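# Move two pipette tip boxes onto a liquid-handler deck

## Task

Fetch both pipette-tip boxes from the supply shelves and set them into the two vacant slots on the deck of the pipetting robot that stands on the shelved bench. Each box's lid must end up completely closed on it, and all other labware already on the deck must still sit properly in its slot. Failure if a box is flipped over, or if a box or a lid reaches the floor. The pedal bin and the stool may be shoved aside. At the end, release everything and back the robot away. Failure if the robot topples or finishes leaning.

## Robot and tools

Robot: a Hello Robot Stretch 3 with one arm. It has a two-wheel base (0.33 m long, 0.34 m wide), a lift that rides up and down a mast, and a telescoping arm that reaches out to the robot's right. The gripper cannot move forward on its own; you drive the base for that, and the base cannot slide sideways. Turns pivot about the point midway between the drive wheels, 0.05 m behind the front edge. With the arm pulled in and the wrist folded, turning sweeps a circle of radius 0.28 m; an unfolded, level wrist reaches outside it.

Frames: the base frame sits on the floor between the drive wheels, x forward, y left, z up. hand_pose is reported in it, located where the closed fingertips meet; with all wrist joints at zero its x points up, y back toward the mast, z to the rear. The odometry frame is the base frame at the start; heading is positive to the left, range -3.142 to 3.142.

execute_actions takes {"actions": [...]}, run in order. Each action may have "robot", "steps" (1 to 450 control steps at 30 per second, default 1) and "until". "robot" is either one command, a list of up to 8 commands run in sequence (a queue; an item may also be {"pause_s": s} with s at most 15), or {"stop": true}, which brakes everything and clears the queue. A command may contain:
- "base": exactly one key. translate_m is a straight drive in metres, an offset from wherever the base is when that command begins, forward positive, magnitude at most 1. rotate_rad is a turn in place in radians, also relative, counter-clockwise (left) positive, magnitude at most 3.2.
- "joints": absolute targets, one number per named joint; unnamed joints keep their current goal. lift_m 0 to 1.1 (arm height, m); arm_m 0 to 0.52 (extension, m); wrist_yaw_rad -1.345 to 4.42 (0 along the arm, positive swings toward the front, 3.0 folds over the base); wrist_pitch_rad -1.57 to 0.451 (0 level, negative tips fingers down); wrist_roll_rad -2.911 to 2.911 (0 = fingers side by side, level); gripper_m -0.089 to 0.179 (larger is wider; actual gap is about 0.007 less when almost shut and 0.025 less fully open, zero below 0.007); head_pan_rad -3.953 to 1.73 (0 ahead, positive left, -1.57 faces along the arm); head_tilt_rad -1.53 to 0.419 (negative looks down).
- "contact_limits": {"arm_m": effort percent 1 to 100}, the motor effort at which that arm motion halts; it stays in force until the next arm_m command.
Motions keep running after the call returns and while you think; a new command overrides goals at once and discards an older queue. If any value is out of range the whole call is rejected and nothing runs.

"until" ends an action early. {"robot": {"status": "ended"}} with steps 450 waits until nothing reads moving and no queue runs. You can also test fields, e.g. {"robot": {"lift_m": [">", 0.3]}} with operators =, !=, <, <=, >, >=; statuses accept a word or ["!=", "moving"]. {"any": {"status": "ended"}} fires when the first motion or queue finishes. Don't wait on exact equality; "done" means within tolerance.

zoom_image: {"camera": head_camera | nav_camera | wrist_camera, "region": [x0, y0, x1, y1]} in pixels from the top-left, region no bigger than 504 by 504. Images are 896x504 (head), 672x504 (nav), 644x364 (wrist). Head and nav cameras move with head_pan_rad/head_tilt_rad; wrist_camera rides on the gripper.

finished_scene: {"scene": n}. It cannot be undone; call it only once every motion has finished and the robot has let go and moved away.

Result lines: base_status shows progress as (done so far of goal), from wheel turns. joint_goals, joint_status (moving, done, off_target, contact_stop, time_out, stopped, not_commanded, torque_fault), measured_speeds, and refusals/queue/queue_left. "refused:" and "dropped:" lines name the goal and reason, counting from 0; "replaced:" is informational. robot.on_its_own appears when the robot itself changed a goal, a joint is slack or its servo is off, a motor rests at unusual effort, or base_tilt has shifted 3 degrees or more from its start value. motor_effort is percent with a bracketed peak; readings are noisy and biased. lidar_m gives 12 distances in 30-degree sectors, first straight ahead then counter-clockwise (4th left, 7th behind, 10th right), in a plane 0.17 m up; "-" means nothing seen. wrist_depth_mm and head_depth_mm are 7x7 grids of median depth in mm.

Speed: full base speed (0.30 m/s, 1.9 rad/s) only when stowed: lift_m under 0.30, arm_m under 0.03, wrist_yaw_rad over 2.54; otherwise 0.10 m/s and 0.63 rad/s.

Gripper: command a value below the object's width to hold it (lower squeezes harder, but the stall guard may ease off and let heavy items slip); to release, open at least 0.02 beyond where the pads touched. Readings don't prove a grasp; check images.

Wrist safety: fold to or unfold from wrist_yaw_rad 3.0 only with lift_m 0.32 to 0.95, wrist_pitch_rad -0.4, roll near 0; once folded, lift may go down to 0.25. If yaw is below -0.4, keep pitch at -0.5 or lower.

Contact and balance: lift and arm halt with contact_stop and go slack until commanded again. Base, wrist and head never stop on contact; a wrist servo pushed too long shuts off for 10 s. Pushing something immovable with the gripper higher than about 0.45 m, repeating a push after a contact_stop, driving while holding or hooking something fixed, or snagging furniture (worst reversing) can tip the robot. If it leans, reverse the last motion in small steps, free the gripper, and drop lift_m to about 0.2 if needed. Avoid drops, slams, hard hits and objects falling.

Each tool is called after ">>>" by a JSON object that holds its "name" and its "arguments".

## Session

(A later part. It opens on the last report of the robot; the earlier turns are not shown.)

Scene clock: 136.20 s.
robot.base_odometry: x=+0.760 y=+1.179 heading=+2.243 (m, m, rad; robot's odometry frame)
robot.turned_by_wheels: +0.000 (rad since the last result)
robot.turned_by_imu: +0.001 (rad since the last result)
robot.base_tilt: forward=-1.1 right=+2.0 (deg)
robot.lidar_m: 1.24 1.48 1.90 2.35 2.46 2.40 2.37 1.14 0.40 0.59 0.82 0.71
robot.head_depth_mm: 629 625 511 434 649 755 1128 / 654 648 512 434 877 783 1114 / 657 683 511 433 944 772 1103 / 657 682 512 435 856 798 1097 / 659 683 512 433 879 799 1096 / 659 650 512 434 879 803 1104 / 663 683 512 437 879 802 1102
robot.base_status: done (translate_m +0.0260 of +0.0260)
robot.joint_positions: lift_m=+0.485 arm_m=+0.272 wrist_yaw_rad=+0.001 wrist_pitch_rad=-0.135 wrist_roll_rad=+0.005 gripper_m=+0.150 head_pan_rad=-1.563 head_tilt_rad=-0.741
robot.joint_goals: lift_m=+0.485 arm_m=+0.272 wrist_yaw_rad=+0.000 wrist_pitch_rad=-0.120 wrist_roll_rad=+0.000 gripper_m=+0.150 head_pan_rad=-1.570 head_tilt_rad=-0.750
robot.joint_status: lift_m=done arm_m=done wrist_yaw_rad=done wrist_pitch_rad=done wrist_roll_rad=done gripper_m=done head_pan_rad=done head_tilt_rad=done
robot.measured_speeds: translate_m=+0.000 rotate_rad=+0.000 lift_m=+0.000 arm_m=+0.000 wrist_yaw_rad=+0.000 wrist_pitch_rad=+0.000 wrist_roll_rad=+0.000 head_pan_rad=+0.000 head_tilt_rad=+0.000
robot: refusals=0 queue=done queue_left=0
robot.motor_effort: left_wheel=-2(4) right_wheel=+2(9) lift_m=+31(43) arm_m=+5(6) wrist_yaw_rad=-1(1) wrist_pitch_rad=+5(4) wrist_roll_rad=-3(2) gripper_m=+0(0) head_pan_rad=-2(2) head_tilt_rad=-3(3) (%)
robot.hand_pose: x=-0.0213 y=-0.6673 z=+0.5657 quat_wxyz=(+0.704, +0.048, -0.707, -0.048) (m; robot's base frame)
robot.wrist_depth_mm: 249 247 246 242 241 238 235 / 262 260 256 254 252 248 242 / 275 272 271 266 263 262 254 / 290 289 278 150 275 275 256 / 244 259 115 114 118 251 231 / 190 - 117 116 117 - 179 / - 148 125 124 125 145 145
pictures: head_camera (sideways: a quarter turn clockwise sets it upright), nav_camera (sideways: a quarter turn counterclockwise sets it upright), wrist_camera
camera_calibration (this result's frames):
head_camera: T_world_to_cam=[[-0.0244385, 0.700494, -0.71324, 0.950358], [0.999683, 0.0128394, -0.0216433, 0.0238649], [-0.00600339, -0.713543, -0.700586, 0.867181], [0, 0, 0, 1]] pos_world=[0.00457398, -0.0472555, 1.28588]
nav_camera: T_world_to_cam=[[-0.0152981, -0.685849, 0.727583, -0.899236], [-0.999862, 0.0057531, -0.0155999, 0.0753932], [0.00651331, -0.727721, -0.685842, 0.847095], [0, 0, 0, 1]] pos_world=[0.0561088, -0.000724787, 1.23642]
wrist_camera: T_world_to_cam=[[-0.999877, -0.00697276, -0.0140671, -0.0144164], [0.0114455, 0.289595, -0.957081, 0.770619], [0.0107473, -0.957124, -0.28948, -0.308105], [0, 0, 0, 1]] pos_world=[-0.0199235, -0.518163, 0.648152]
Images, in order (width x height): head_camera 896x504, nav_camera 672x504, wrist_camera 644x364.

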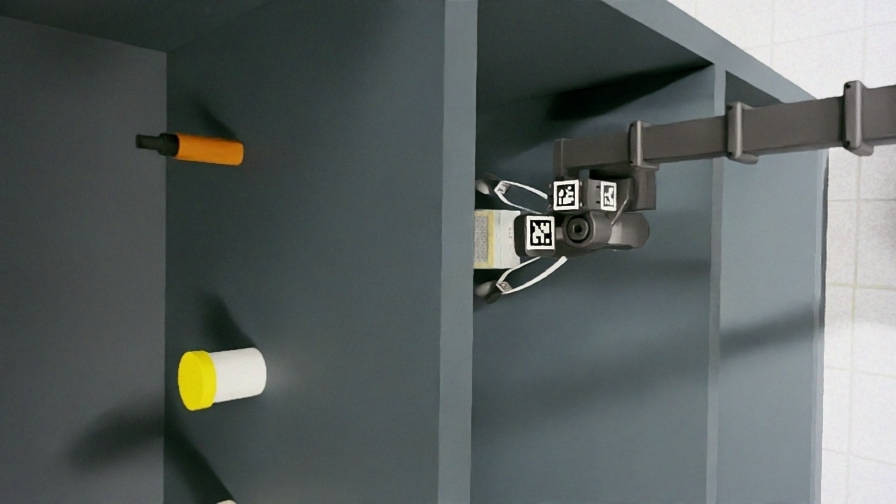

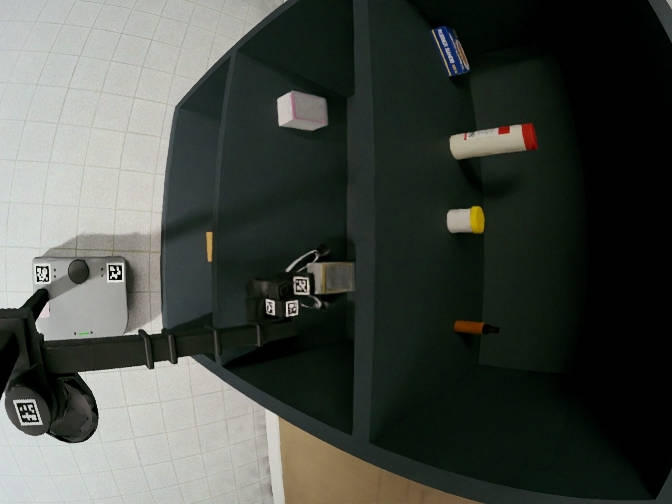

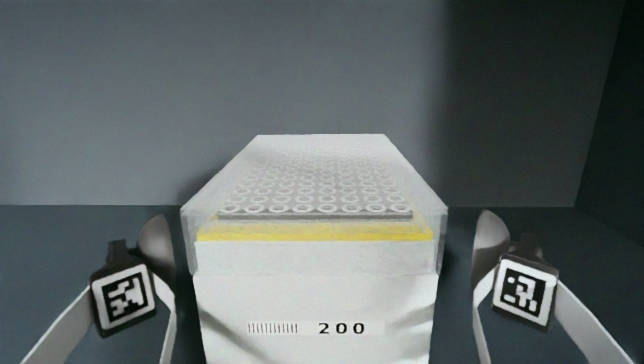

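>>> {"name": "execute_actions", "arguments": {"actions": [{"robot":{"joints":{"gripper_m":0.06}},"steps":150,"until":{"robot":{"status":"ended"}}},{"robot":{"joints":{"lift_m":0.50}},"steps":200,"until":{"robot":{"status":"ended"}}}]}}

Scene clock: 140.83 s.
robot.base_odometry: x=+0.760 y=+1.179 heading=+2.243 (m, m, rad; robot's odometry frame)
robot.turned_by_wheels: +0.000 (rad since the last result)
robot.turned_by_imu: +0.001 (rad since the last result)
robot.base_tilt: forward=-1.0 right=+1.9 (deg)
robot.lidar_m: 1.23 1.49 1.91 2.35 2.47 2.40 2.37 1.14 0.40 0.59 0.83 0.71
robot.head_depth_mm: 631 623 512 433 649 757 1128 / 654 650 511 435 859 784 1091 / 655 684 511 433 934 777 1102 / 658 682 511 434 856 797 1110 / 660 683 511 433 877 799 1100 / 659 650 512 435 873 801 1097 / 660 683 513 435 883 798 1104
robot.base_status: done (translate_m +0.0260 of +0.0260)
robot.joint_positions: lift_m=+0.500 arm_m=+0.272 wrist_yaw_rad=+0.001 wrist_pitch_rad=-0.145 wrist_roll_rad=+0.005 gripper_m=+0.061 head_pan_rad=-1.563 head_tilt_rad=-0.741
robot.joint_goals: lift_m=+0.500 arm_m=+0.272 wrist_yaw_rad=+0.000 wrist_pitch_rad=-0.120 wrist_roll_rad=+0.000 gripper_m=+0.060 head_pan_rad=-1.570 head_tilt_rad=-0.750
robot.joint_status: lift_m=done arm_m=done wrist_yaw_rad=done wrist_pitch_rad=done wrist_roll_rad=done gripper_m=done head_pan_rad=done head_tilt_rad=done
robot.measured_speeds: translate_m=+0.000 rotate_rad=+0.000 lift_m=+0.000 arm_m=+0.000 wrist_yaw_rad=+0.000 wrist_pitch_rad=+0.000 wrist_roll_rad=+0.000 head_pan_rad=+0.000 head_tilt_rad=+0.000
robot: refusals=0 queue=done queue_left=0
robot.motor_effort: left_wheel=-2(2) right_wheel=+2(3) lift_m=+44(45) arm_m=+5(5) wrist_yaw_rad=-1(1) wrist_pitch_rad=+8(8) wrist_roll_rad=-2(3) gripper_m=-15(98) head_pan_rad=-2(2) head_tilt_rad=-3(3) (%)
robot.hand_pose: x=-0.0212 y=-0.6667 z=+0.5776 quat_wxyz=(+0.704, +0.052, -0.707, -0.051) (m; robot's base frame)
robot.wrist_depth_mm: 249 246 244 242 239 236 234 / 260 259 256 254 253 250 244 / 275 275 270 268 263 263 255 / 291 288 279 160 274 277 253 / 266 265 128 128 128 259 243 / 203 213 132 131 131 203 197 / 164 164 152 138 139 161 161
pictures: head_camera (sideways: a quarter turn clockwise sets it upright), nav_camera (sideways: a quarter turn counterclockwise sets it upright), wrist_camera
camera_calibration (this result's frames):
head_camera: T_world_to_cam=[[-0.0244386, 0.700494, -0.71324, 0.950358], [0.999683, 0.0128395, -0.0216433, 0.0238649], [-0.0060033, -0.713543, -0.700586, 0.867181], [0, 0, 0, 1]] pos_world=[0.00457399, -0.0472555, 1.28588]
nav_camera: T_world_to_cam=[[-0.015298, -0.685849, 0.727583, -0.899237], [-0.999862, 0.00575298, -0.0155999, 0.0753932], [0.0065134, -0.727721, -0.685842, 0.847095], [0, 0, 0, 1]] pos_world=[0.0561088, -0.000724789, 1.23642]
wrist_camera: T_world_to_cam=[[-0.999875, -0.00712842, -0.01413, -0.0142373], [0.0113484, 0.299371, -0.954069, 0.786645], [0.0110311, -0.95411, -0.299253, -0.29642], [0, 0, 0, 1]] pos_world=[-0.0198928, -0.518417, 0.661609]
Images, in order (width x height): head_camera 896x504, nav_camera 672x504, wrist_camera 644x364.

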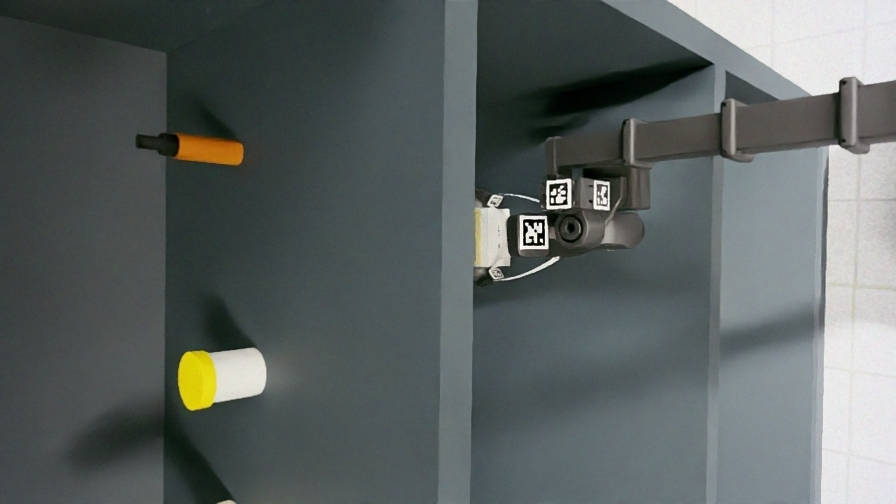

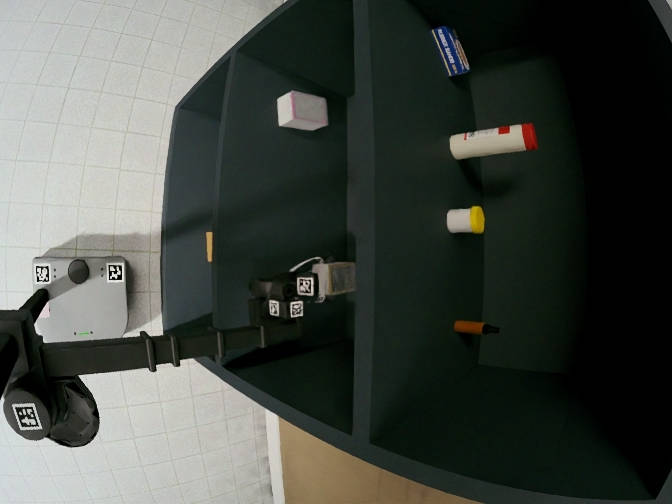

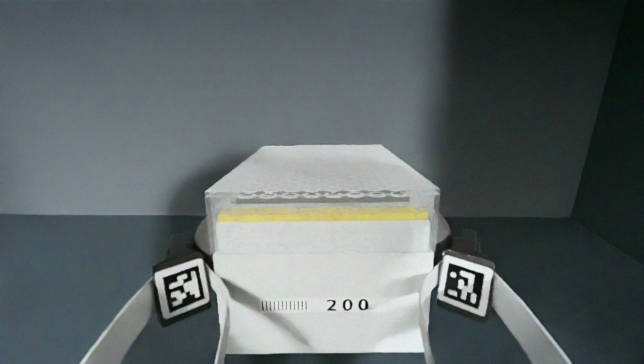

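>>> {"name": "execute_actions", "arguments": {"actions": [{"robot":{"joints":{"lift_m":0.487}},"steps":200,"until":{"robot":{"status":"ended"}}},{"robot":{"joints":{"gripper_m":0.03}},"steps":150,"until":{"robot":{"status":"ended"}}},{"robot":{"joints":{"lift_m":0.52}},"steps":200,"until":{"robot":{"status":"ended"}}}]}}

Scene clock: 146.10 s.
robot.base_odometry: x=+0.760 y=+1.179 heading=+2.243 (m, m, rad; robot's odometry frame)
robot.turned_by_wheels: +0.000 (rad since the last result)
robot.turned_by_imu: +0.001 (rad since the last result)
robot.base_tilt: forward=-1.1 right=+1.9 (deg)
robot.lidar_m: 1.23 1.48 1.90 2.35 2.47 2.39 2.36 1.14 0.40 0.59 0.82 0.71
robot.head_depth_mm: 631 622 511 434 650 755 1131 / 656 651 512 434 854 784 - / 656 679 511 434 - 784 1099 / 656 682 512 433 858 799 1098 / 655 680 510 435 878 801 1102 / 659 651 511 434 880 801 1103 / 661 682 512 436 877 802 1109
robot.base_status: done (translate_m +0.0260 of +0.0260)
robot.joint_positions: lift_m=+0.520 arm_m=+0.272 wrist_yaw_rad=+0.001 wrist_pitch_rad=-0.149 wrist_roll_rad=+0.005 gripper_m=+0.035 head_pan_rad=-1.563 head_tilt_rad=-0.741
robot.joint_goals: lift_m=+0.520 arm_m=+0.272 wrist_yaw_rad=+0.000 wrist_pitch_rad=-0.120 wrist_roll_rad=+0.000 gripper_m=+0.033 head_pan_rad=-1.570 head_tilt_rad=-0.750
robot.joint_status: lift_m=done arm_m=done wrist_yaw_rad=done wrist_pitch_rad=done wrist_roll_rad=done gripper_m=done head_pan_rad=done head_tilt_rad=done
robot.measured_speeds: translate_m=+0.000 rotate_rad=+0.000 lift_m=+0.000 arm_m=+0.000 wrist_yaw_rad=+0.000 wrist_pitch_rad=+0.000 wrist_roll_rad=+0.000 head_pan_rad=+0.000 head_tilt_rad=+0.000
robot: refusals=0 queue=done queue_left=0
robot.motor_effort: left_wheel=-2(2) right_wheel=+2(2) lift_m=+45(46) arm_m=+5(5) wrist_yaw_rad=-1(1) wrist_pitch_rad=+9(9) wrist_roll_rad=-3(3) gripper_m=-23(100) head_pan_rad=-2(2) head_tilt_rad=-3(3) (%)
robot.hand_pose: x=-0.0212 y=-0.6665 z=+0.5966 quat_wxyz=(+0.704, +0.053, -0.707, -0.053) (m; robot's base frame)
robot.wrist_depth_mm: 250 246 245 242 240 238 234 / 260 258 256 254 254 250 244 / 278 274 269 266 264 261 255 / 295 289 284 166 273 278 256 / 303 299 130 129 130 287 255 / 233 239 132 132 132 234 225 / 189 188 175 137 138 185 184
pictures: head_camera (sideways: a quarter turn clockwise sets it upright), nav_camera (sideways: a quarter turn counterclockwise sets it upright), wrist_camera
camera_calibration (this result's frames):
head_camera: T_world_to_cam=[[-0.0244386, 0.700494, -0.71324, 0.950358], [0.999683, 0.0128395, -0.0216433, 0.0238649], [-0.0060033, -0.713543, -0.700586, 0.867181], [0, 0, 0, 1]] pos_world=[0.00457399, -0.0472555, 1.28588]
nav_camera: T_world_to_cam=[[-0.015298, -0.685849, 0.727583, -0.899236], [-0.999862, 0.00575298, -0.0155999, 0.0753932], [0.0065134, -0.727721, -0.685842, 0.847095], [0, 0, 0, 1]] pos_world=[0.0561088, -0.000724781, 1.23642]
wrist_camera: T_world_to_cam=[[-0.999875, -0.00707005, -0.0141541, -0.0139146], [0.0113437, 0.303289, -0.952831, 0.806538], [0.0110294, -0.952872, -0.303171, -0.287349], [0, 0, 0, 1]] pos_world=[-0.0198927, -0.518519, 0.681182]
Images, in order (width x height): head_camera 896x504, nav_camera 672x504, wrist_camera 644x364.

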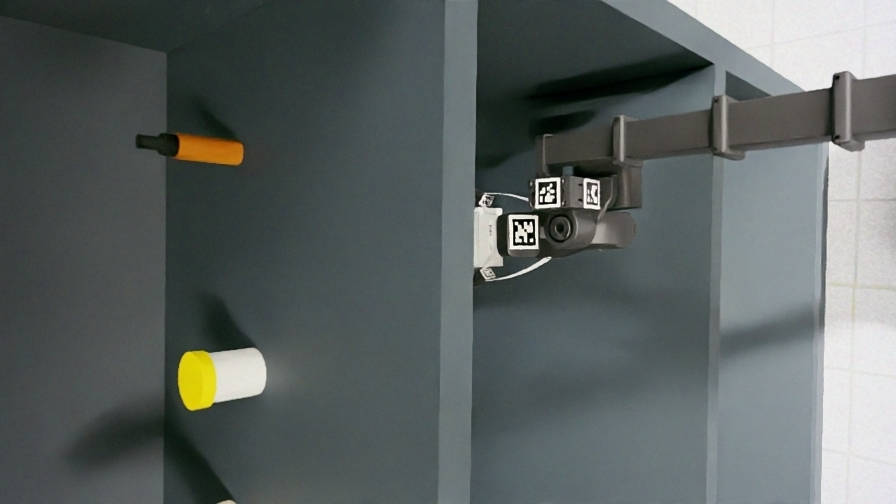

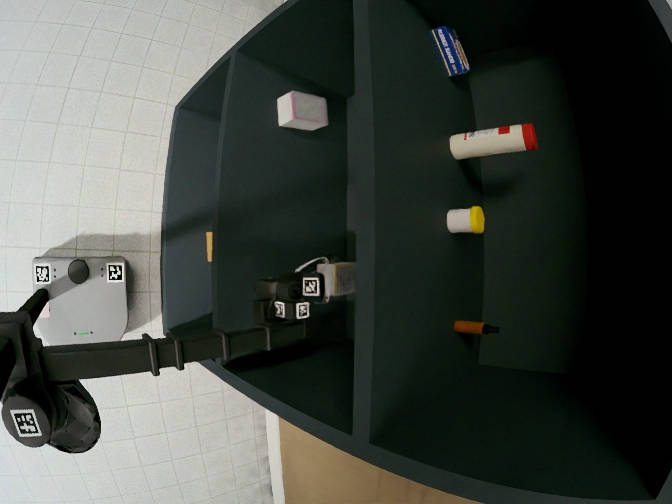

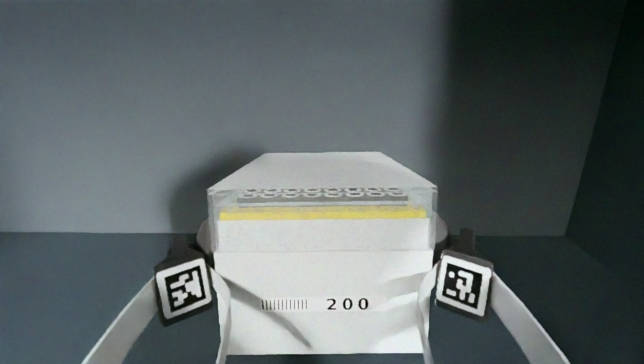

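>>> {"name": "execute_actions", "arguments": {"actions": [{"robot":{"joints":{"lift_m":0.56,"wrist_pitch_rad":0.02}},"steps":200,"until":{"robot":{"status":"ended"}}},{"steps":30}]}}

Scene clock: 152.13 s.
robot.base_odometry: x=+0.760 y=+1.179 heading=+2.243 (m, m, rad; robot's odometry frame)
robot.turned_by_wheels: +0.000 (rad since the last result)
robot.turned_by_imu: +0.001 (rad since the last result)
robot.base_tilt: forward=-1.2 right=+2.1 (deg)
robot.lidar_m: 1.23 1.49 1.90 2.35 2.47 2.39 2.37 1.14 0.40 0.59 0.83 0.71
robot.head_depth_mm: 628 623 513 434 645 756 1132 / 656 650 511 435 853 785 - / 657 681 510 434 - 786 1098 / 656 680 511 431 858 802 1101 / 658 684 512 434 881 801 1097 / 660 650 512 435 881 799 1101 / 661 682 513 436 882 802 1105
robot.base_status: done (translate_m +0.0260 of +0.0260)
robot.joint_positions: lift_m=+0.560 arm_m=+0.272 wrist_yaw_rad=+0.001 wrist_pitch_rad=-0.020 wrist_roll_rad=+0.005 gripper_m=+0.038 head_pan_rad=-1.563 head_tilt_rad=-0.741
robot.joint_goals: lift_m=+0.560 arm_m=+0.272 wrist_yaw_rad=+0.000 wrist_pitch_rad=+0.020 wrist_roll_rad=+0.000 gripper_m=+0.037 head_pan_rad=-1.570 head_tilt_rad=-0.750
robot.joint_status: lift_m=done arm_m=done wrist_yaw_rad=done wrist_pitch_rad=done wrist_roll_rad=done gripper_m=done head_pan_rad=done head_tilt_rad=done
robot.measured_speeds: translate_m=+0.000 rotate_rad=+0.000 lift_m=+0.000 arm_m=+0.000 wrist_yaw_rad=+0.000 wrist_pitch_rad=+0.000 wrist_roll_rad=+0.000 head_pan_rad=+0.000 head_tilt_rad=+0.000
robot: refusals=0 queue=done queue_left=0
robot.on_its_own: gripper_m is held at +0.037, not at your +0.030, by its stall guard, which is not easing now
robot.motor_effort: left_wheel=-2(2) right_wheel=+3(3) lift_m=+45(46) arm_m=+5(5) wrist_yaw_rad=-1(1) wrist_pitch_rad=+12(14) wrist_roll_rad=-3(3) gripper_m=-22(24) head_pan_rad=-1(2) head_tilt_rad=-2(3) (%)
robot.hand_pose: x=-0.0212 y=-0.6723 z=+0.6692 quat_wxyz=(+0.706, +0.008, -0.709, -0.007) (m; robot's base frame)
robot.wrist_depth_mm: 257 256 254 252 248 245 242 / 265 264 260 257 255 252 248 / 277 270 268 269 264 261 254 / 286 281 276 167 271 271 255 / 296 294 130 129 130 278 256 / 306 303 132 132 132 287 255 / 299 296 272 136 137 292 257
pictures: head_camera (sideways: a quarter turn clockwise sets it upright), nav_camera (sideways: a quarter turn counterclockwise sets it upright), wrist_camera
camera_calibration (this result's frames):
head_camera: T_world_to_cam=[[-0.0244387, 0.700494, -0.71324, 0.950358], [0.999683, 0.0128397, -0.0216433, 0.0238649], [-0.00600322, -0.713543, -0.700586, 0.867181], [0, 0, 0, 1]] pos_world=[0.00457399, -0.0472555, 1.28588]
nav_camera: T_world_to_cam=[[-0.0152979, -0.685849, 0.727583, -0.899236], [-0.999862, 0.00575286, -0.0155999, 0.0753932], [0.00651348, -0.727721, -0.685842, 0.847095], [0, 0, 0, 1]] pos_world=[0.0561088, -0.000724775, 1.23642]
wrist_camera: T_world_to_cam=[[-0.999872, -0.00894128, -0.013264, -0.0147496], [0.0114567, 0.178397, -0.983892, 0.814325], [0.0111635, -0.983918, -0.178272, -0.375388], [0, 0, 0, 1]] pos_world=[-0.0198865, -0.514756, 0.734091]
Images, in order (width x height): head_camera 896x504, nav_camera 672x504, wrist_camera 644x364.

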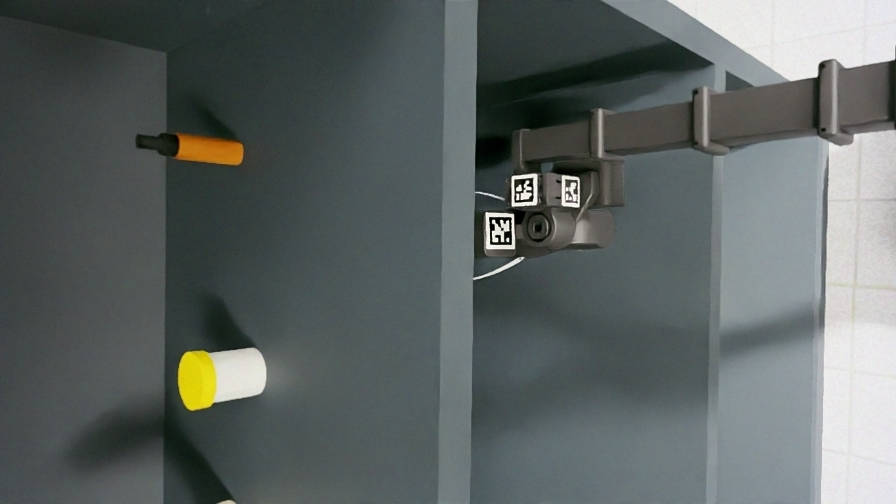

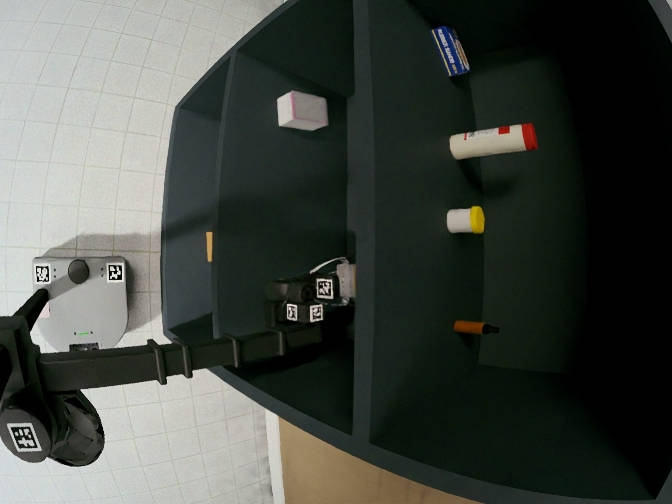

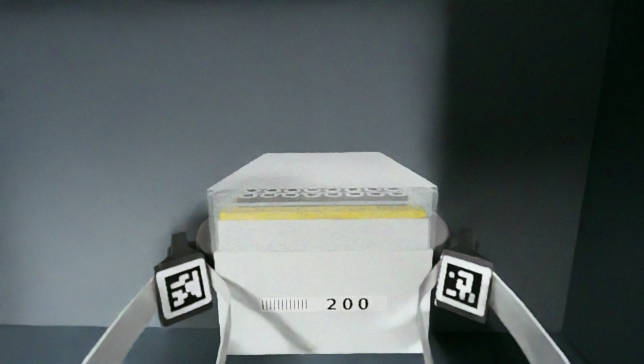

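>>> {"name": "execute_actions", "arguments": {"actions": [{"robot":[{"joints":{"arm_m":0.0}},{"base":{"rotate_rad":0.627}},{"base":{"translate_m":0.3}},{"base":{"translate_m":0.66},"joints":{"lift_m":0.92,"head_tilt_rad":-0.6}},{"base":{"rotate_rad":0.944}}],"steps":450,"until":{"robot":{"status":"ended"}}},{"steps":450,"until":{"robot":{"status":"ended"}}}]}}

Scene clock: 185.53 s.
robot.base_odometry: x=-0.165 y=+1.437 heading=-2.470 (m, m, rad; robot's odometry frame)
robot.turned_by_wheels: +1.571 (rad since the last result)
robot.turned_by_imu: +1.585 (rad since the last result)
robot.base_tilt: forward=-1.0 right=+2.0 (deg)
robot.lidar_m: 2.18 1.87 2.59 3.09 1.34 1.30 0.93 0.72 0.81 0.59 0.84 0.97
robot.head_depth_mm: 629 1149 1176 834 688 - - / 633 1116 1171 832 686 - - / 634 1120 1176 409 - - - / 637 1141 1175 410 - 1325 1178 / 640 1150 1167 824 687 1348 1184 / 642 1156 1182 839 685 1380 1185 / 645 1156 1171 810 691 1386 1190
robot.base_status: done (rotate_rad +0.9438 of +0.9440)
robot.joint_positions: lift_m=+0.920 arm_m=+0.000 wrist_yaw_rad=+0.000 wrist_pitch_rad=-0.019 wrist_roll_rad=+0.005 gripper_m=+0.038 head_pan_rad=-1.563 head_tilt_rad=-0.606
robot.joint_goals: lift_m=+0.920 arm_m=+0.000 wrist_yaw_rad=+0.000 wrist_pitch_rad=+0.020 wrist_roll_rad=+0.000 gripper_m=+0.037 head_pan_rad=-1.570 head_tilt_rad=-0.600
robot.joint_status: lift_m=done arm_m=done wrist_yaw_rad=done wrist_pitch_rad=done wrist_roll_rad=done gripper_m=done head_pan_rad=done head_tilt_rad=done
robot.measured_speeds: translate_m=+0.000 rotate_rad=+0.000 lift_m=+0.000 arm_m=+0.000 wrist_yaw_rad=+0.000 wrist_pitch_rad=+0.000 wrist_roll_rad=+0.000 head_pan_rad=+0.000 head_tilt_rad=+0.000
robot: refusals=0 queue=done queue_left=0
robot.on_its_own: gripper_m is held at +0.037, not at your +0.030, by its stall guard, which is not easing now
robot.motor_effort: left_wheel=-2(7) right_wheel=+3(9) lift_m=+44(46) arm_m=-6(3) wrist_yaw_rad=-1(1) wrist_pitch_rad=+12(12) wrist_roll_rad=-3(3) gripper_m=-22(22) head_pan_rad=-3(2) head_tilt_rad=+3(14) (%)
robot.hand_pose: x=-0.0214 y=-0.4011 z=+1.0294 quat_wxyz=(+0.706, +0.007, -0.709, -0.007) (m; robot's base frame)
robot.wrist_depth_mm: 485 512 509 494 493 482 766 / 491 528 524 963 940 898 798 / 492 - - 979 955 943 943 / 518 - 953 167 912 987 980 / 543 782 130 130 130 811 - / 553 608 132 132 132 627 621 / 476 421 438 137 137 449 485
pictures: head_camera (sideways: a quarter turn clockwise sets it upright), nav_camera (sideways: a quarter turn counterclockwise sets it upright), wrist_camera
camera_calibration (this result's frames):
head_camera: T_world_to_cam=[[-0.0236676, 0.597826, -0.801276, 1.0651], [0.999706, 0.00986769, -0.0221664, 0.0245498], [-0.00534493, -0.801565, -0.597884, 0.733584], [0, 0, 0, 1]] pos_world=[0.00458675, -0.0489714, 1.29258]
nav_camera: T_world_to_cam=[[-0.0160825, -0.581382, 0.813472, -1.01118], [-0.999845, 0.00352845, -0.0172454, 0.0775382], [0.00715584, -0.813623, -0.581349, 0.711164], [0, 0, 0, 1]] pos_world=[0.0561749, -0.00953865, 1.23734]
wrist_camera: T_world_to_cam=[[-0.999884, -0.00802356, -0.0129658, -0.00772423], [0.0113332, 0.177784, -0.984004, 1.12015], [0.0102003, -0.984037, -0.177673, -0.0449352], [0, 0, 0, 1]] pos_world=[-0.0199599, -0.243425, 1.09415]
Images, in order (width x height): head_camera 896x504, nav_camera 672x504, wrist_camera 644x364.

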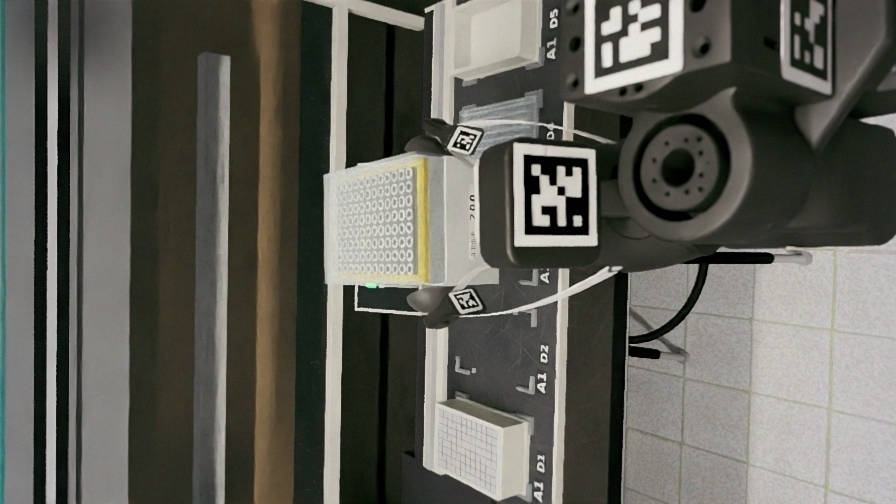

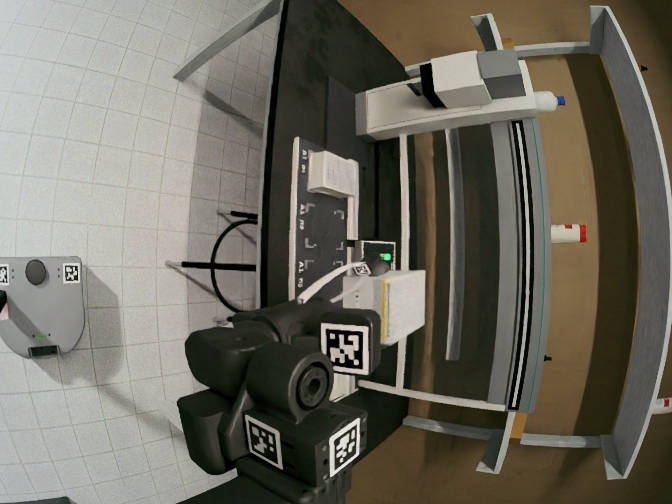

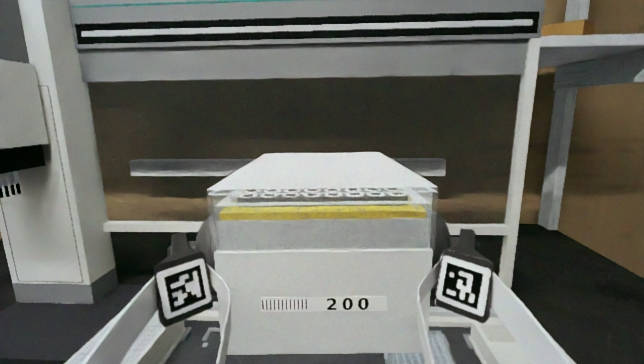

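>>> {"name": "zoom_image", "arguments": {"camera": "head_camera", "region": [400, 250, 650, 504]}}

Region (400, 250, 650, 504) of head_camera's 896x504 image, scaled by 1.984, with more detail than that image has; it fills the left 496 columns of this view, and the rest is white.

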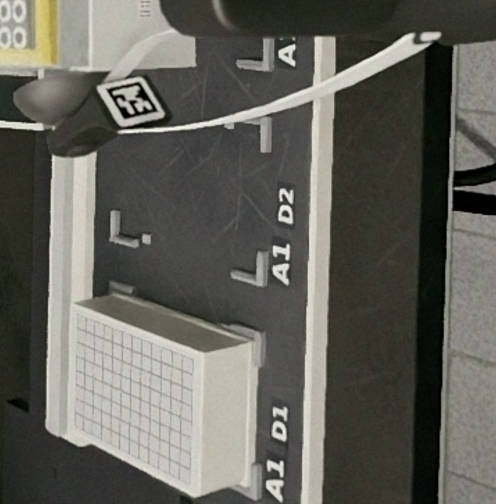

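>>> {"name": "execute_actions", "arguments": {"actions": [{"robot":{"base":{"rotate_rad":-0.035},"joints":{"lift_m":0.80,"head_tilt_rad":-0.75}},"steps":300,"until":{"robot":{"status":"ended"}}}]}}

Scene clock: 224.77 s.
robot.base_odometry: x=-0.165 y=+1.437 heading=-2.505 (m, m, rad; robot's odometry frame)
robot.turned_by_wheels: -0.035 (rad since the last result)
robot.turned_by_imu: -0.035 (rad since the last result)
robot.base_tilt: forward=-1.0 right=+1.9 (deg)
robot.lidar_m: 2.36 1.87 2.51 3.09 1.35 1.30 0.93 0.72 1.17 0.58 0.84 0.97
robot.head_depth_mm: 1063 1155 885 699 1442 - - / 1044 1169 916 710 1451 - - / 1047 1165 824 512 1315 - 1094 / 1044 1168 812 504 1088 1270 1104 / 1042 1168 823 724 1434 1290 1128 / 1050 1162 910 715 1467 1289 1130 / 1048 1173 913 696 1484 1295 1134
robot.base_status: done (rotate_rad -0.0350 of -0.0350)
robot.joint_positions: lift_m=+0.800 arm_m=+0.000 wrist_yaw_rad=+0.000 wrist_pitch_rad=-0.019 wrist_roll_rad=+0.005 gripper_m=+0.038 head_pan_rad=-1.563 head_tilt_rad=-0.740
robot.joint_goals: lift_m=+0.800 arm_m=+0.000 wrist_yaw_rad=+0.000 wrist_pitch_rad=+0.020 wrist_roll_rad=+0.000 gripper_m=+0.037 head_pan_rad=-1.570 head_tilt_rad=-0.750
robot.joint_status: lift_m=done arm_m=done wrist_yaw_rad=done wrist_pitch_rad=done wrist_roll_rad=done gripper_m=done head_pan_rad=done head_tilt_rad=done
robot.measured_speeds: translate_m=+0.000 rotate_rad=+0.000 lift_m=+0.000 arm_m=+0.000 wrist_yaw_rad=+0.000 wrist_pitch_rad=+0.000 wrist_roll_rad=+0.000 head_pan_rad=+0.000 head_tilt_rad=+0.000
robot: refusals=0 queue=done queue_left=0
robot.on_its_own: gripper_m is held at +0.037, not at your +0.030, by its stall guard, which is not easing now
robot.motor_effort: left_wheel=+2(2) right_wheel=-1(5) lift_m=+32(44) arm_m=-6(6) wrist_yaw_rad=+0(1) wrist_pitch_rad=+11(12) wrist_roll_rad=-3(2) gripper_m=-22(22) head_pan_rad=-1(1) head_tilt_rad=-3(14) (%)
robot.hand_pose: x=-0.0214 y=-0.4010 z=+0.9099 quat_wxyz=(+0.706, +0.007, -0.709, -0.007) (m; robot's base frame)
robot.wrist_depth_mm: 611 878 914 911 904 807 806 / 517 971 967 956 969 922 943 / 506 967 967 947 972 952 963 / 521 887 772 167 762 852 - / 520 479 129 130 130 553 564 / 334 358 132 132 132 355 373 / 297 298 288 136 138 293 294
pictures: head_camera (sideways: a quarter turn clockwise sets it upright), nav_camera (sideways: a quarter turn counterclockwise sets it upright), wrist_camera
camera_calibration (this result's frames):
head_camera: T_world_to_cam=[[-0.024433, 0.699739, -0.713981, 0.951323], [0.999683, 0.0128168, -0.0216489, 0.0238723], [-0.00599767, -0.714284, -0.699831, 0.866199], [0, 0, 0, 1]] pos_world=[0.00457412, -0.0472724, 1.28594]
nav_camera: T_world_to_cam=[[-0.0153037, -0.685079, 0.728308, -0.900181], [-0.999862, 0.00573635, -0.0156139, 0.0754115], [0.00651892, -0.728446, -0.685072, 0.846094], [0, 0, 0, 1]] pos_world=[0.0561093, -0.000794018, 1.23642]
wrist_camera: T_world_to_cam=[[-0.999885, -0.00792595, -0.0129639, -0.00926166], [0.0113511, 0.177556, -0.984045, 1.00253], [0.0101013, -0.984079, -0.177446, -0.0663854], [0, 0, 0, 1]] pos_world=[-0.0199698, -0.243407, 0.974633]
Images, in order (width x height): head_camera 896x504, nav_camera 672x504, wrist_camera 644x364.

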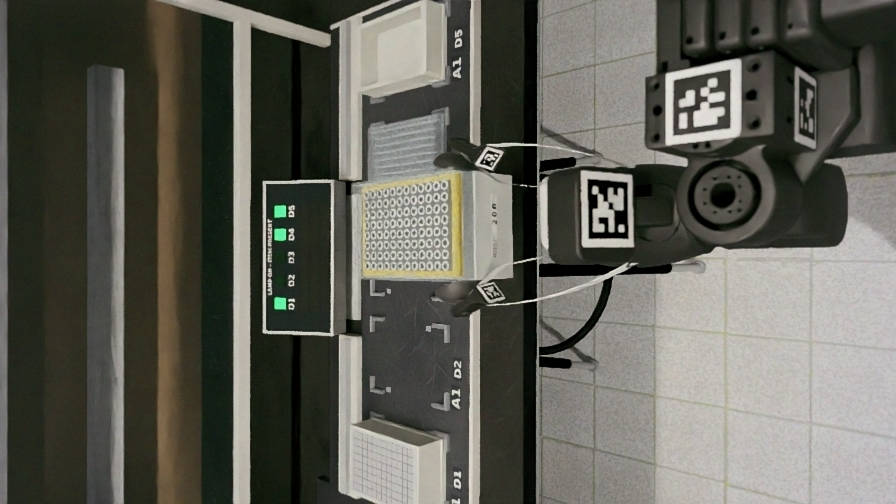

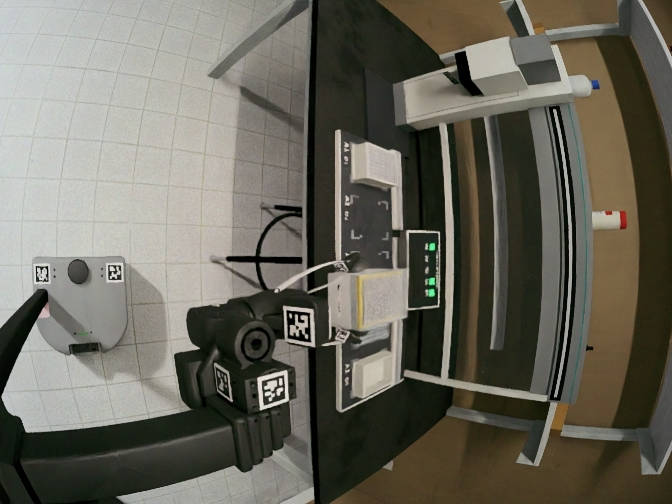

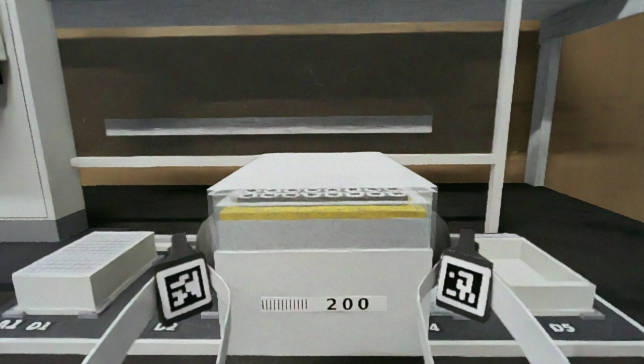

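>>> {"name": "execute_actions", "arguments": {"actions": [{"robot":{"base":{"translate_m":0.02},"joints":{"lift_m":0.75,"arm_m":0.17}},"steps":300,"until":{"robot":{"status":"ended"}}}]}}

Scene clock: 235.67 s.
robot.base_odometry: x=-0.181 y=+1.425 heading=-2.505 (m, m, rad; robot's odometry frame)
robot.turned_by_wheels: +0.000 (rad since the last result)
robot.turned_by_imu: +0.001 (rad since the last result)
robot.base_tilt: forward=-1.1 right=+2.0 (deg)
robot.lidar_m: 2.34 1.85 2.48 3.08 1.37 1.32 0.95 0.74 1.17 0.58 0.84 0.95
robot.head_depth_mm: 1063 1164 886 694 1454 - - / 1046 1163 913 749 - 1282 1130 / 1048 1169 814 734 - 1289 1127 / 1044 1167 807 693 1406 1296 1128 / 1043 1158 834 716 1434 1295 1124 / 1044 1161 916 711 1476 1296 1132 / 1048 1165 895 697 1472 1299 1136
robot.base_status: done (translate_m +0.0200 of +0.0200)
robot.joint_positions: lift_m=+0.750 arm_m=+0.170 wrist_yaw_rad=+0.000 wrist_pitch_rad=-0.019 wrist_roll_rad=+0.005 gripper_m=+0.038 head_pan_rad=-1.563 head_tilt_rad=-0.740
robot.joint_goals: lift_m=+0.750 arm_m=+0.170 wrist_yaw_rad=+0.000 wrist_pitch_rad=+0.020 wrist_roll_rad=+0.000 gripper_m=+0.037 head_pan_rad=-1.570 head_tilt_rad=-0.750
robot.joint_status: lift_m=done arm_m=done wrist_yaw_rad=done wrist_pitch_rad=done wrist_roll_rad=done gripper_m=done head_pan_rad=done head_tilt_rad=done
robot.measured_speeds: translate_m=+0.000 rotate_rad=+0.000 lift_m=+0.000 arm_m=+0.000 wrist_yaw_rad=+0.000 wrist_pitch_rad=+0.000 wrist_roll_rad=+0.000 head_pan_rad=+0.000 head_tilt_rad=+0.000
robot: refusals=0 queue=done queue_left=0
robot.on_its_own: gripper_m is held at +0.037, not at your +0.030, by its stall guard, which is not easing now
robot.motor_effort: left_wheel=+2(7) right_wheel=-1(4) lift_m=+32(33) arm_m=+5(2) wrist_yaw_rad=+0(1) wrist_pitch_rad=+12(12) wrist_roll_rad=-2(3) gripper_m=-22(22) head_pan_rad=-2(2) head_tilt_rad=-3(3) (%)
robot.hand_pose: x=-0.0214 y=-0.5704 z=+0.8599 quat_wxyz=(+0.706, +0.007, -0.709, -0.007) (m; robot's base frame)
robot.wrist_depth_mm: 773 758 770 770 755 761 749 / 799 790 778 792 777 780 785 / 807 819 813 818 716 791 793 / 801 772 596 167 579 728 635 / 450 447 129 130 129 434 395 / 262 298 132 132 132 292 252 / 223 222 204 137 137 219 217
pictures: head_camera (sideways: a quarter turn clockwise sets it upright), nav_camera (sideways: a quarter turn counterclockwise sets it upright), wrist_camera
camera_calibration (this result's frames):
head_camera: T_world_to_cam=[[-0.0244342, 0.699969, -0.713755, 0.951029], [0.999683, 0.012823, -0.0216472, 0.0238701], [-0.00599987, -0.714058, -0.700061, 0.866498], [0, 0, 0, 1]] pos_world=[0.00457405, -0.0472673, 1.28592]
nav_camera: T_world_to_cam=[[-0.0153024, -0.685313, 0.728088, -0.899894], [-0.999862, 0.00574209, -0.0156096, 0.0754059], [0.00651675, -0.728226, -0.685306, 0.846398], [0, 0, 0, 1]] pos_world=[0.0561092, -0.000772983, 1.23642]
wrist_camera: T_world_to_cam=[[-0.999884, -0.00793703, -0.0129635, -0.0112558], [0.0113492, 0.17751, -0.984053, 0.983363], [0.0101116, -0.984087, -0.1774, -0.241911], [0, 0, 0, 1]] pos_world=[-0.0199687, -0.412708, 0.924621]
Images, in order (width x height): head_camera 896x504, nav_camera 672x504, wrist_camera 644x364.

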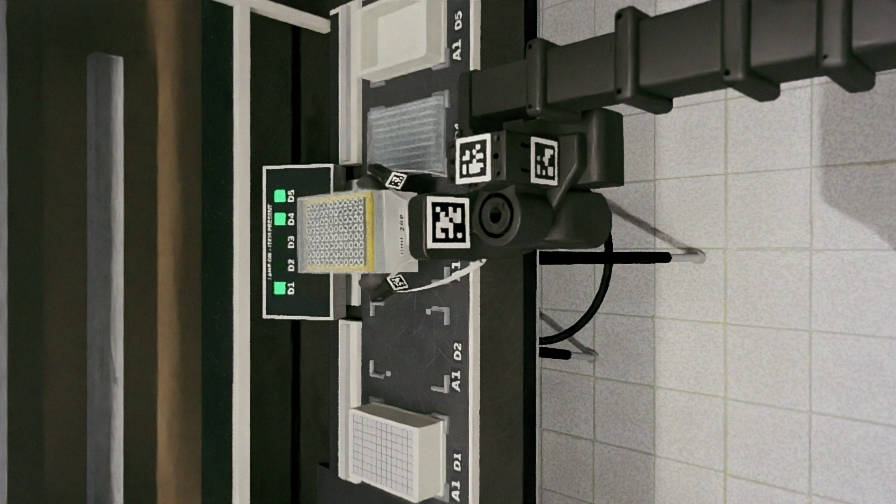

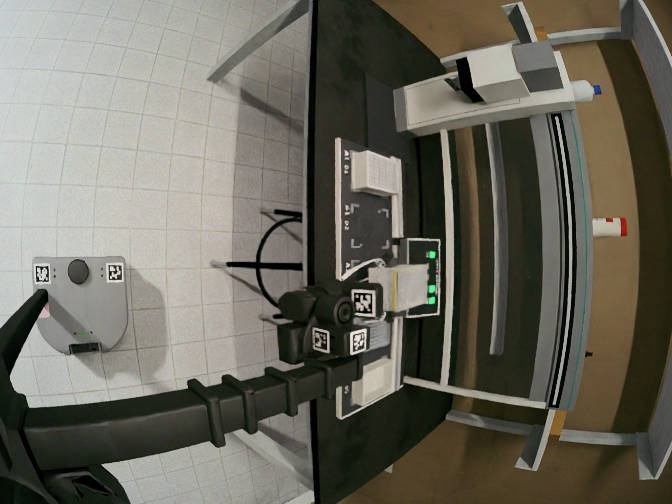

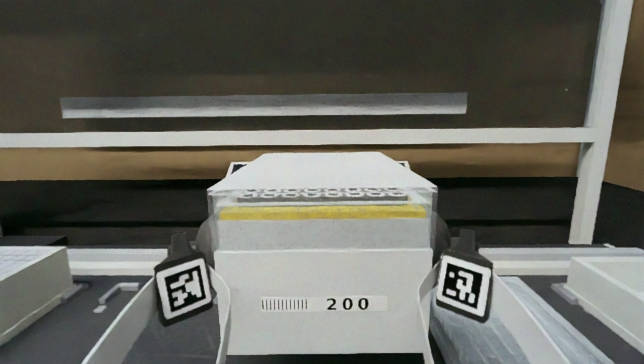

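>>> {"name": "execute_actions", "arguments": {"actions": [{"robot":{"base":{"translate_m":0.004},"joints":{"lift_m":0.722,"arm_m":0.185}},"steps":300,"until":{"robot":{"status":"ended"}}}]}}

>>> {"name": "zoom_image", "arguments": {"camera": "head_camera", "region": [280, 80, 520, 400]}}

Scene clock: 241.60 s.
robot.base_odometry: x=-0.184 y=+1.423 heading=-2.505 (m, m, rad; robot's odometry frame)
robot.turned_by_wheels: +0.000 (rad since the last result)
robot.turned_by_imu: +0.001 (rad since the last result)
robot.base_tilt: forward=-1.0 right=+1.9 (deg)
robot.lidar_m: 2.34 1.85 2.47 3.10 1.37 1.32 0.95 0.74 0.83 0.58 0.84 0.95
robot.head_depth_mm: 1047 1167 871 699 1431 1307 - / 1051 1164 915 736 - 1296 1134 / 1054 1163 815 713 - 1292 1125 / 1050 1164 803 687 1413 1273 1129 / 1052 1172 827 716 1443 1291 1133 / 1044 1176 916 712 1479 1302 1131 / 1048 1171 896 696 1481 1291 1128
robot.base_status: done (translate_m +0.0040 of +0.0040)
robot.joint_positions: lift_m=+0.722 arm_m=+0.185 wrist_yaw_rad=+0.000 wrist_pitch_rad=-0.019 wrist_roll_rad=+0.005 gripper_m=+0.038 head_pan_rad=-1.563 head_tilt_rad=-0.740
robot.joint_goals: lift_m=+0.722 arm_m=+0.185 wrist_yaw_rad=+0.000 wrist_pitch_rad=+0.020 wrist_roll_rad=+0.000 gripper_m=+0.037 head_pan_rad=-1.570 head_tilt_rad=-0.750
robot.joint_status: lift_m=done arm_m=done wrist_yaw_rad=done wrist_pitch_rad=done wrist_roll_rad=done gripper_m=done head_pan_rad=done head_tilt_rad=done
robot.measured_speeds: translate_m=+0.000 rotate_rad=+0.000 lift_m=+0.000 arm_m=+0.000 wrist_yaw_rad=+0.000 wrist_pitch_rad=+0.000 wrist_roll_rad=+0.000 head_pan_rad=+0.000 head_tilt_rad=+0.000
robot: refusals=0 queue=done queue_left=0
robot.on_its_own: gripper_m is held at +0.037, not at your +0.030, by its stall guard, which is not easing now
robot.motor_effort: left_wheel=+2(6) right_wheel=+0(5) lift_m=+32(33) arm_m=+5(4) wrist_yaw_rad=+0(0) wrist_pitch_rad=+12(12) wrist_roll_rad=-2(3) gripper_m=-22(22) head_pan_rad=-2(3) head_tilt_rad=-3(3) (%)
robot.hand_pose: x=-0.0214 y=-0.5854 z=+0.8319 quat_wxyz=(+0.706, +0.007, -0.709, -0.007) (m; robot's base frame)
robot.wrist_depth_mm: 759 769 753 744 744 741 731 / 779 779 759 771 773 768 750 / 821 794 350 349 783 798 784 / 655 651 315 167 307 611 535 / 295 302 130 129 130 294 286 / 237 244 132 132 132 236 221 / 182 181 166 137 137 179 177
pictures: head_camera (sideways: a quarter turn clockwise sets it upright), nav_camera (sideways: a quarter turn counterclockwise sets it upright), wrist_camera
camera_calibration (this result's frames):
head_camera: T_world_to_cam=[[-0.0244342, 0.699969, -0.713755, 0.95103], [0.999683, 0.012823, -0.0216472, 0.0238701], [-0.00599987, -0.714058, -0.700061, 0.866498], [0, 0, 0, 1]] pos_world=[0.00457405, -0.0472673, 1.28592]
nav_camera: T_world_to_cam=[[-0.0153024, -0.685313, 0.728088, -0.899894], [-0.999862, 0.00574209, -0.0156096, 0.0754059], [0.00651675, -0.728226, -0.685306, 0.846398], [0, 0, 0, 1]] pos_world=[0.0561092, -0.000772987, 1.23642]
wrist_camera: T_world_to_cam=[[-0.999884, -0.00793726, -0.0129634, -0.0117379], [0.0113492, 0.177495, -0.984056, 0.95848], [0.0101116, -0.98409, -0.177385, -0.261655], [0, 0, 0, 1]] pos_world=[-0.0199687, -0.427711, 0.896633]
Images, in order (width x height): head_camera 896x504, nav_camera 672x504, wrist_camera 644x364.

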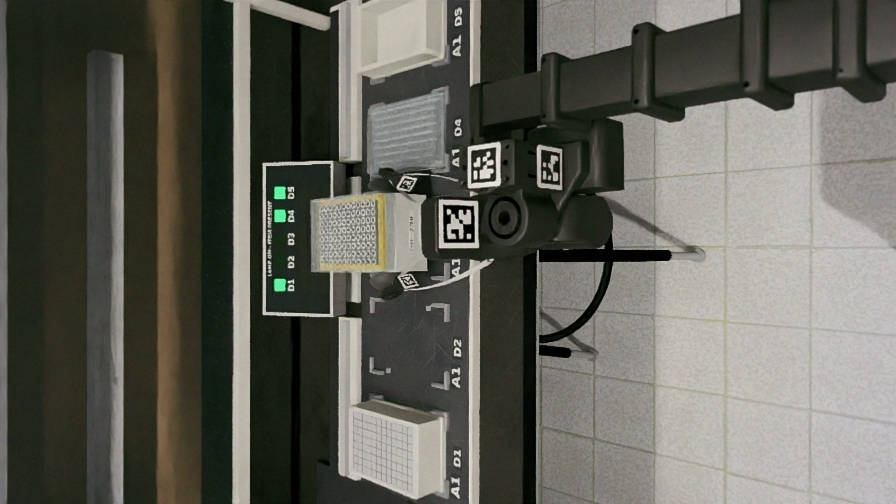

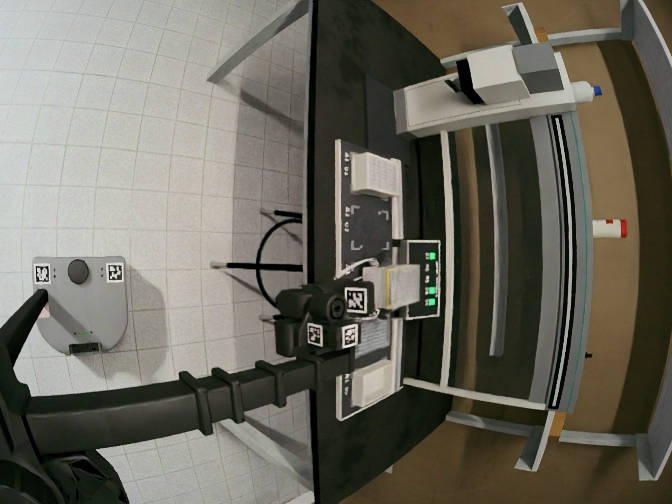

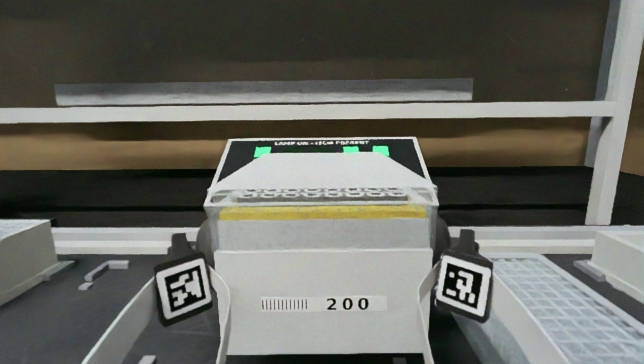

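Region (280, 80, 520, 400) of head_camera's 896x504 image, scaled by 1.575, with more detail than that image has; it fills the left 378 columns of this view, and the rest is white.

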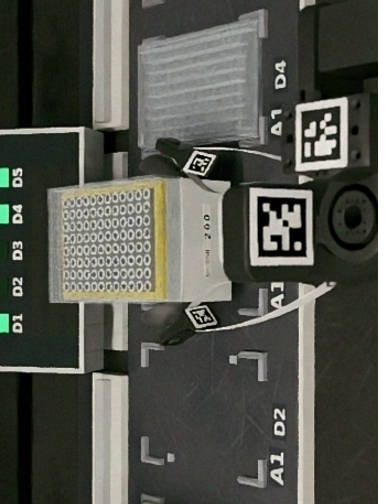

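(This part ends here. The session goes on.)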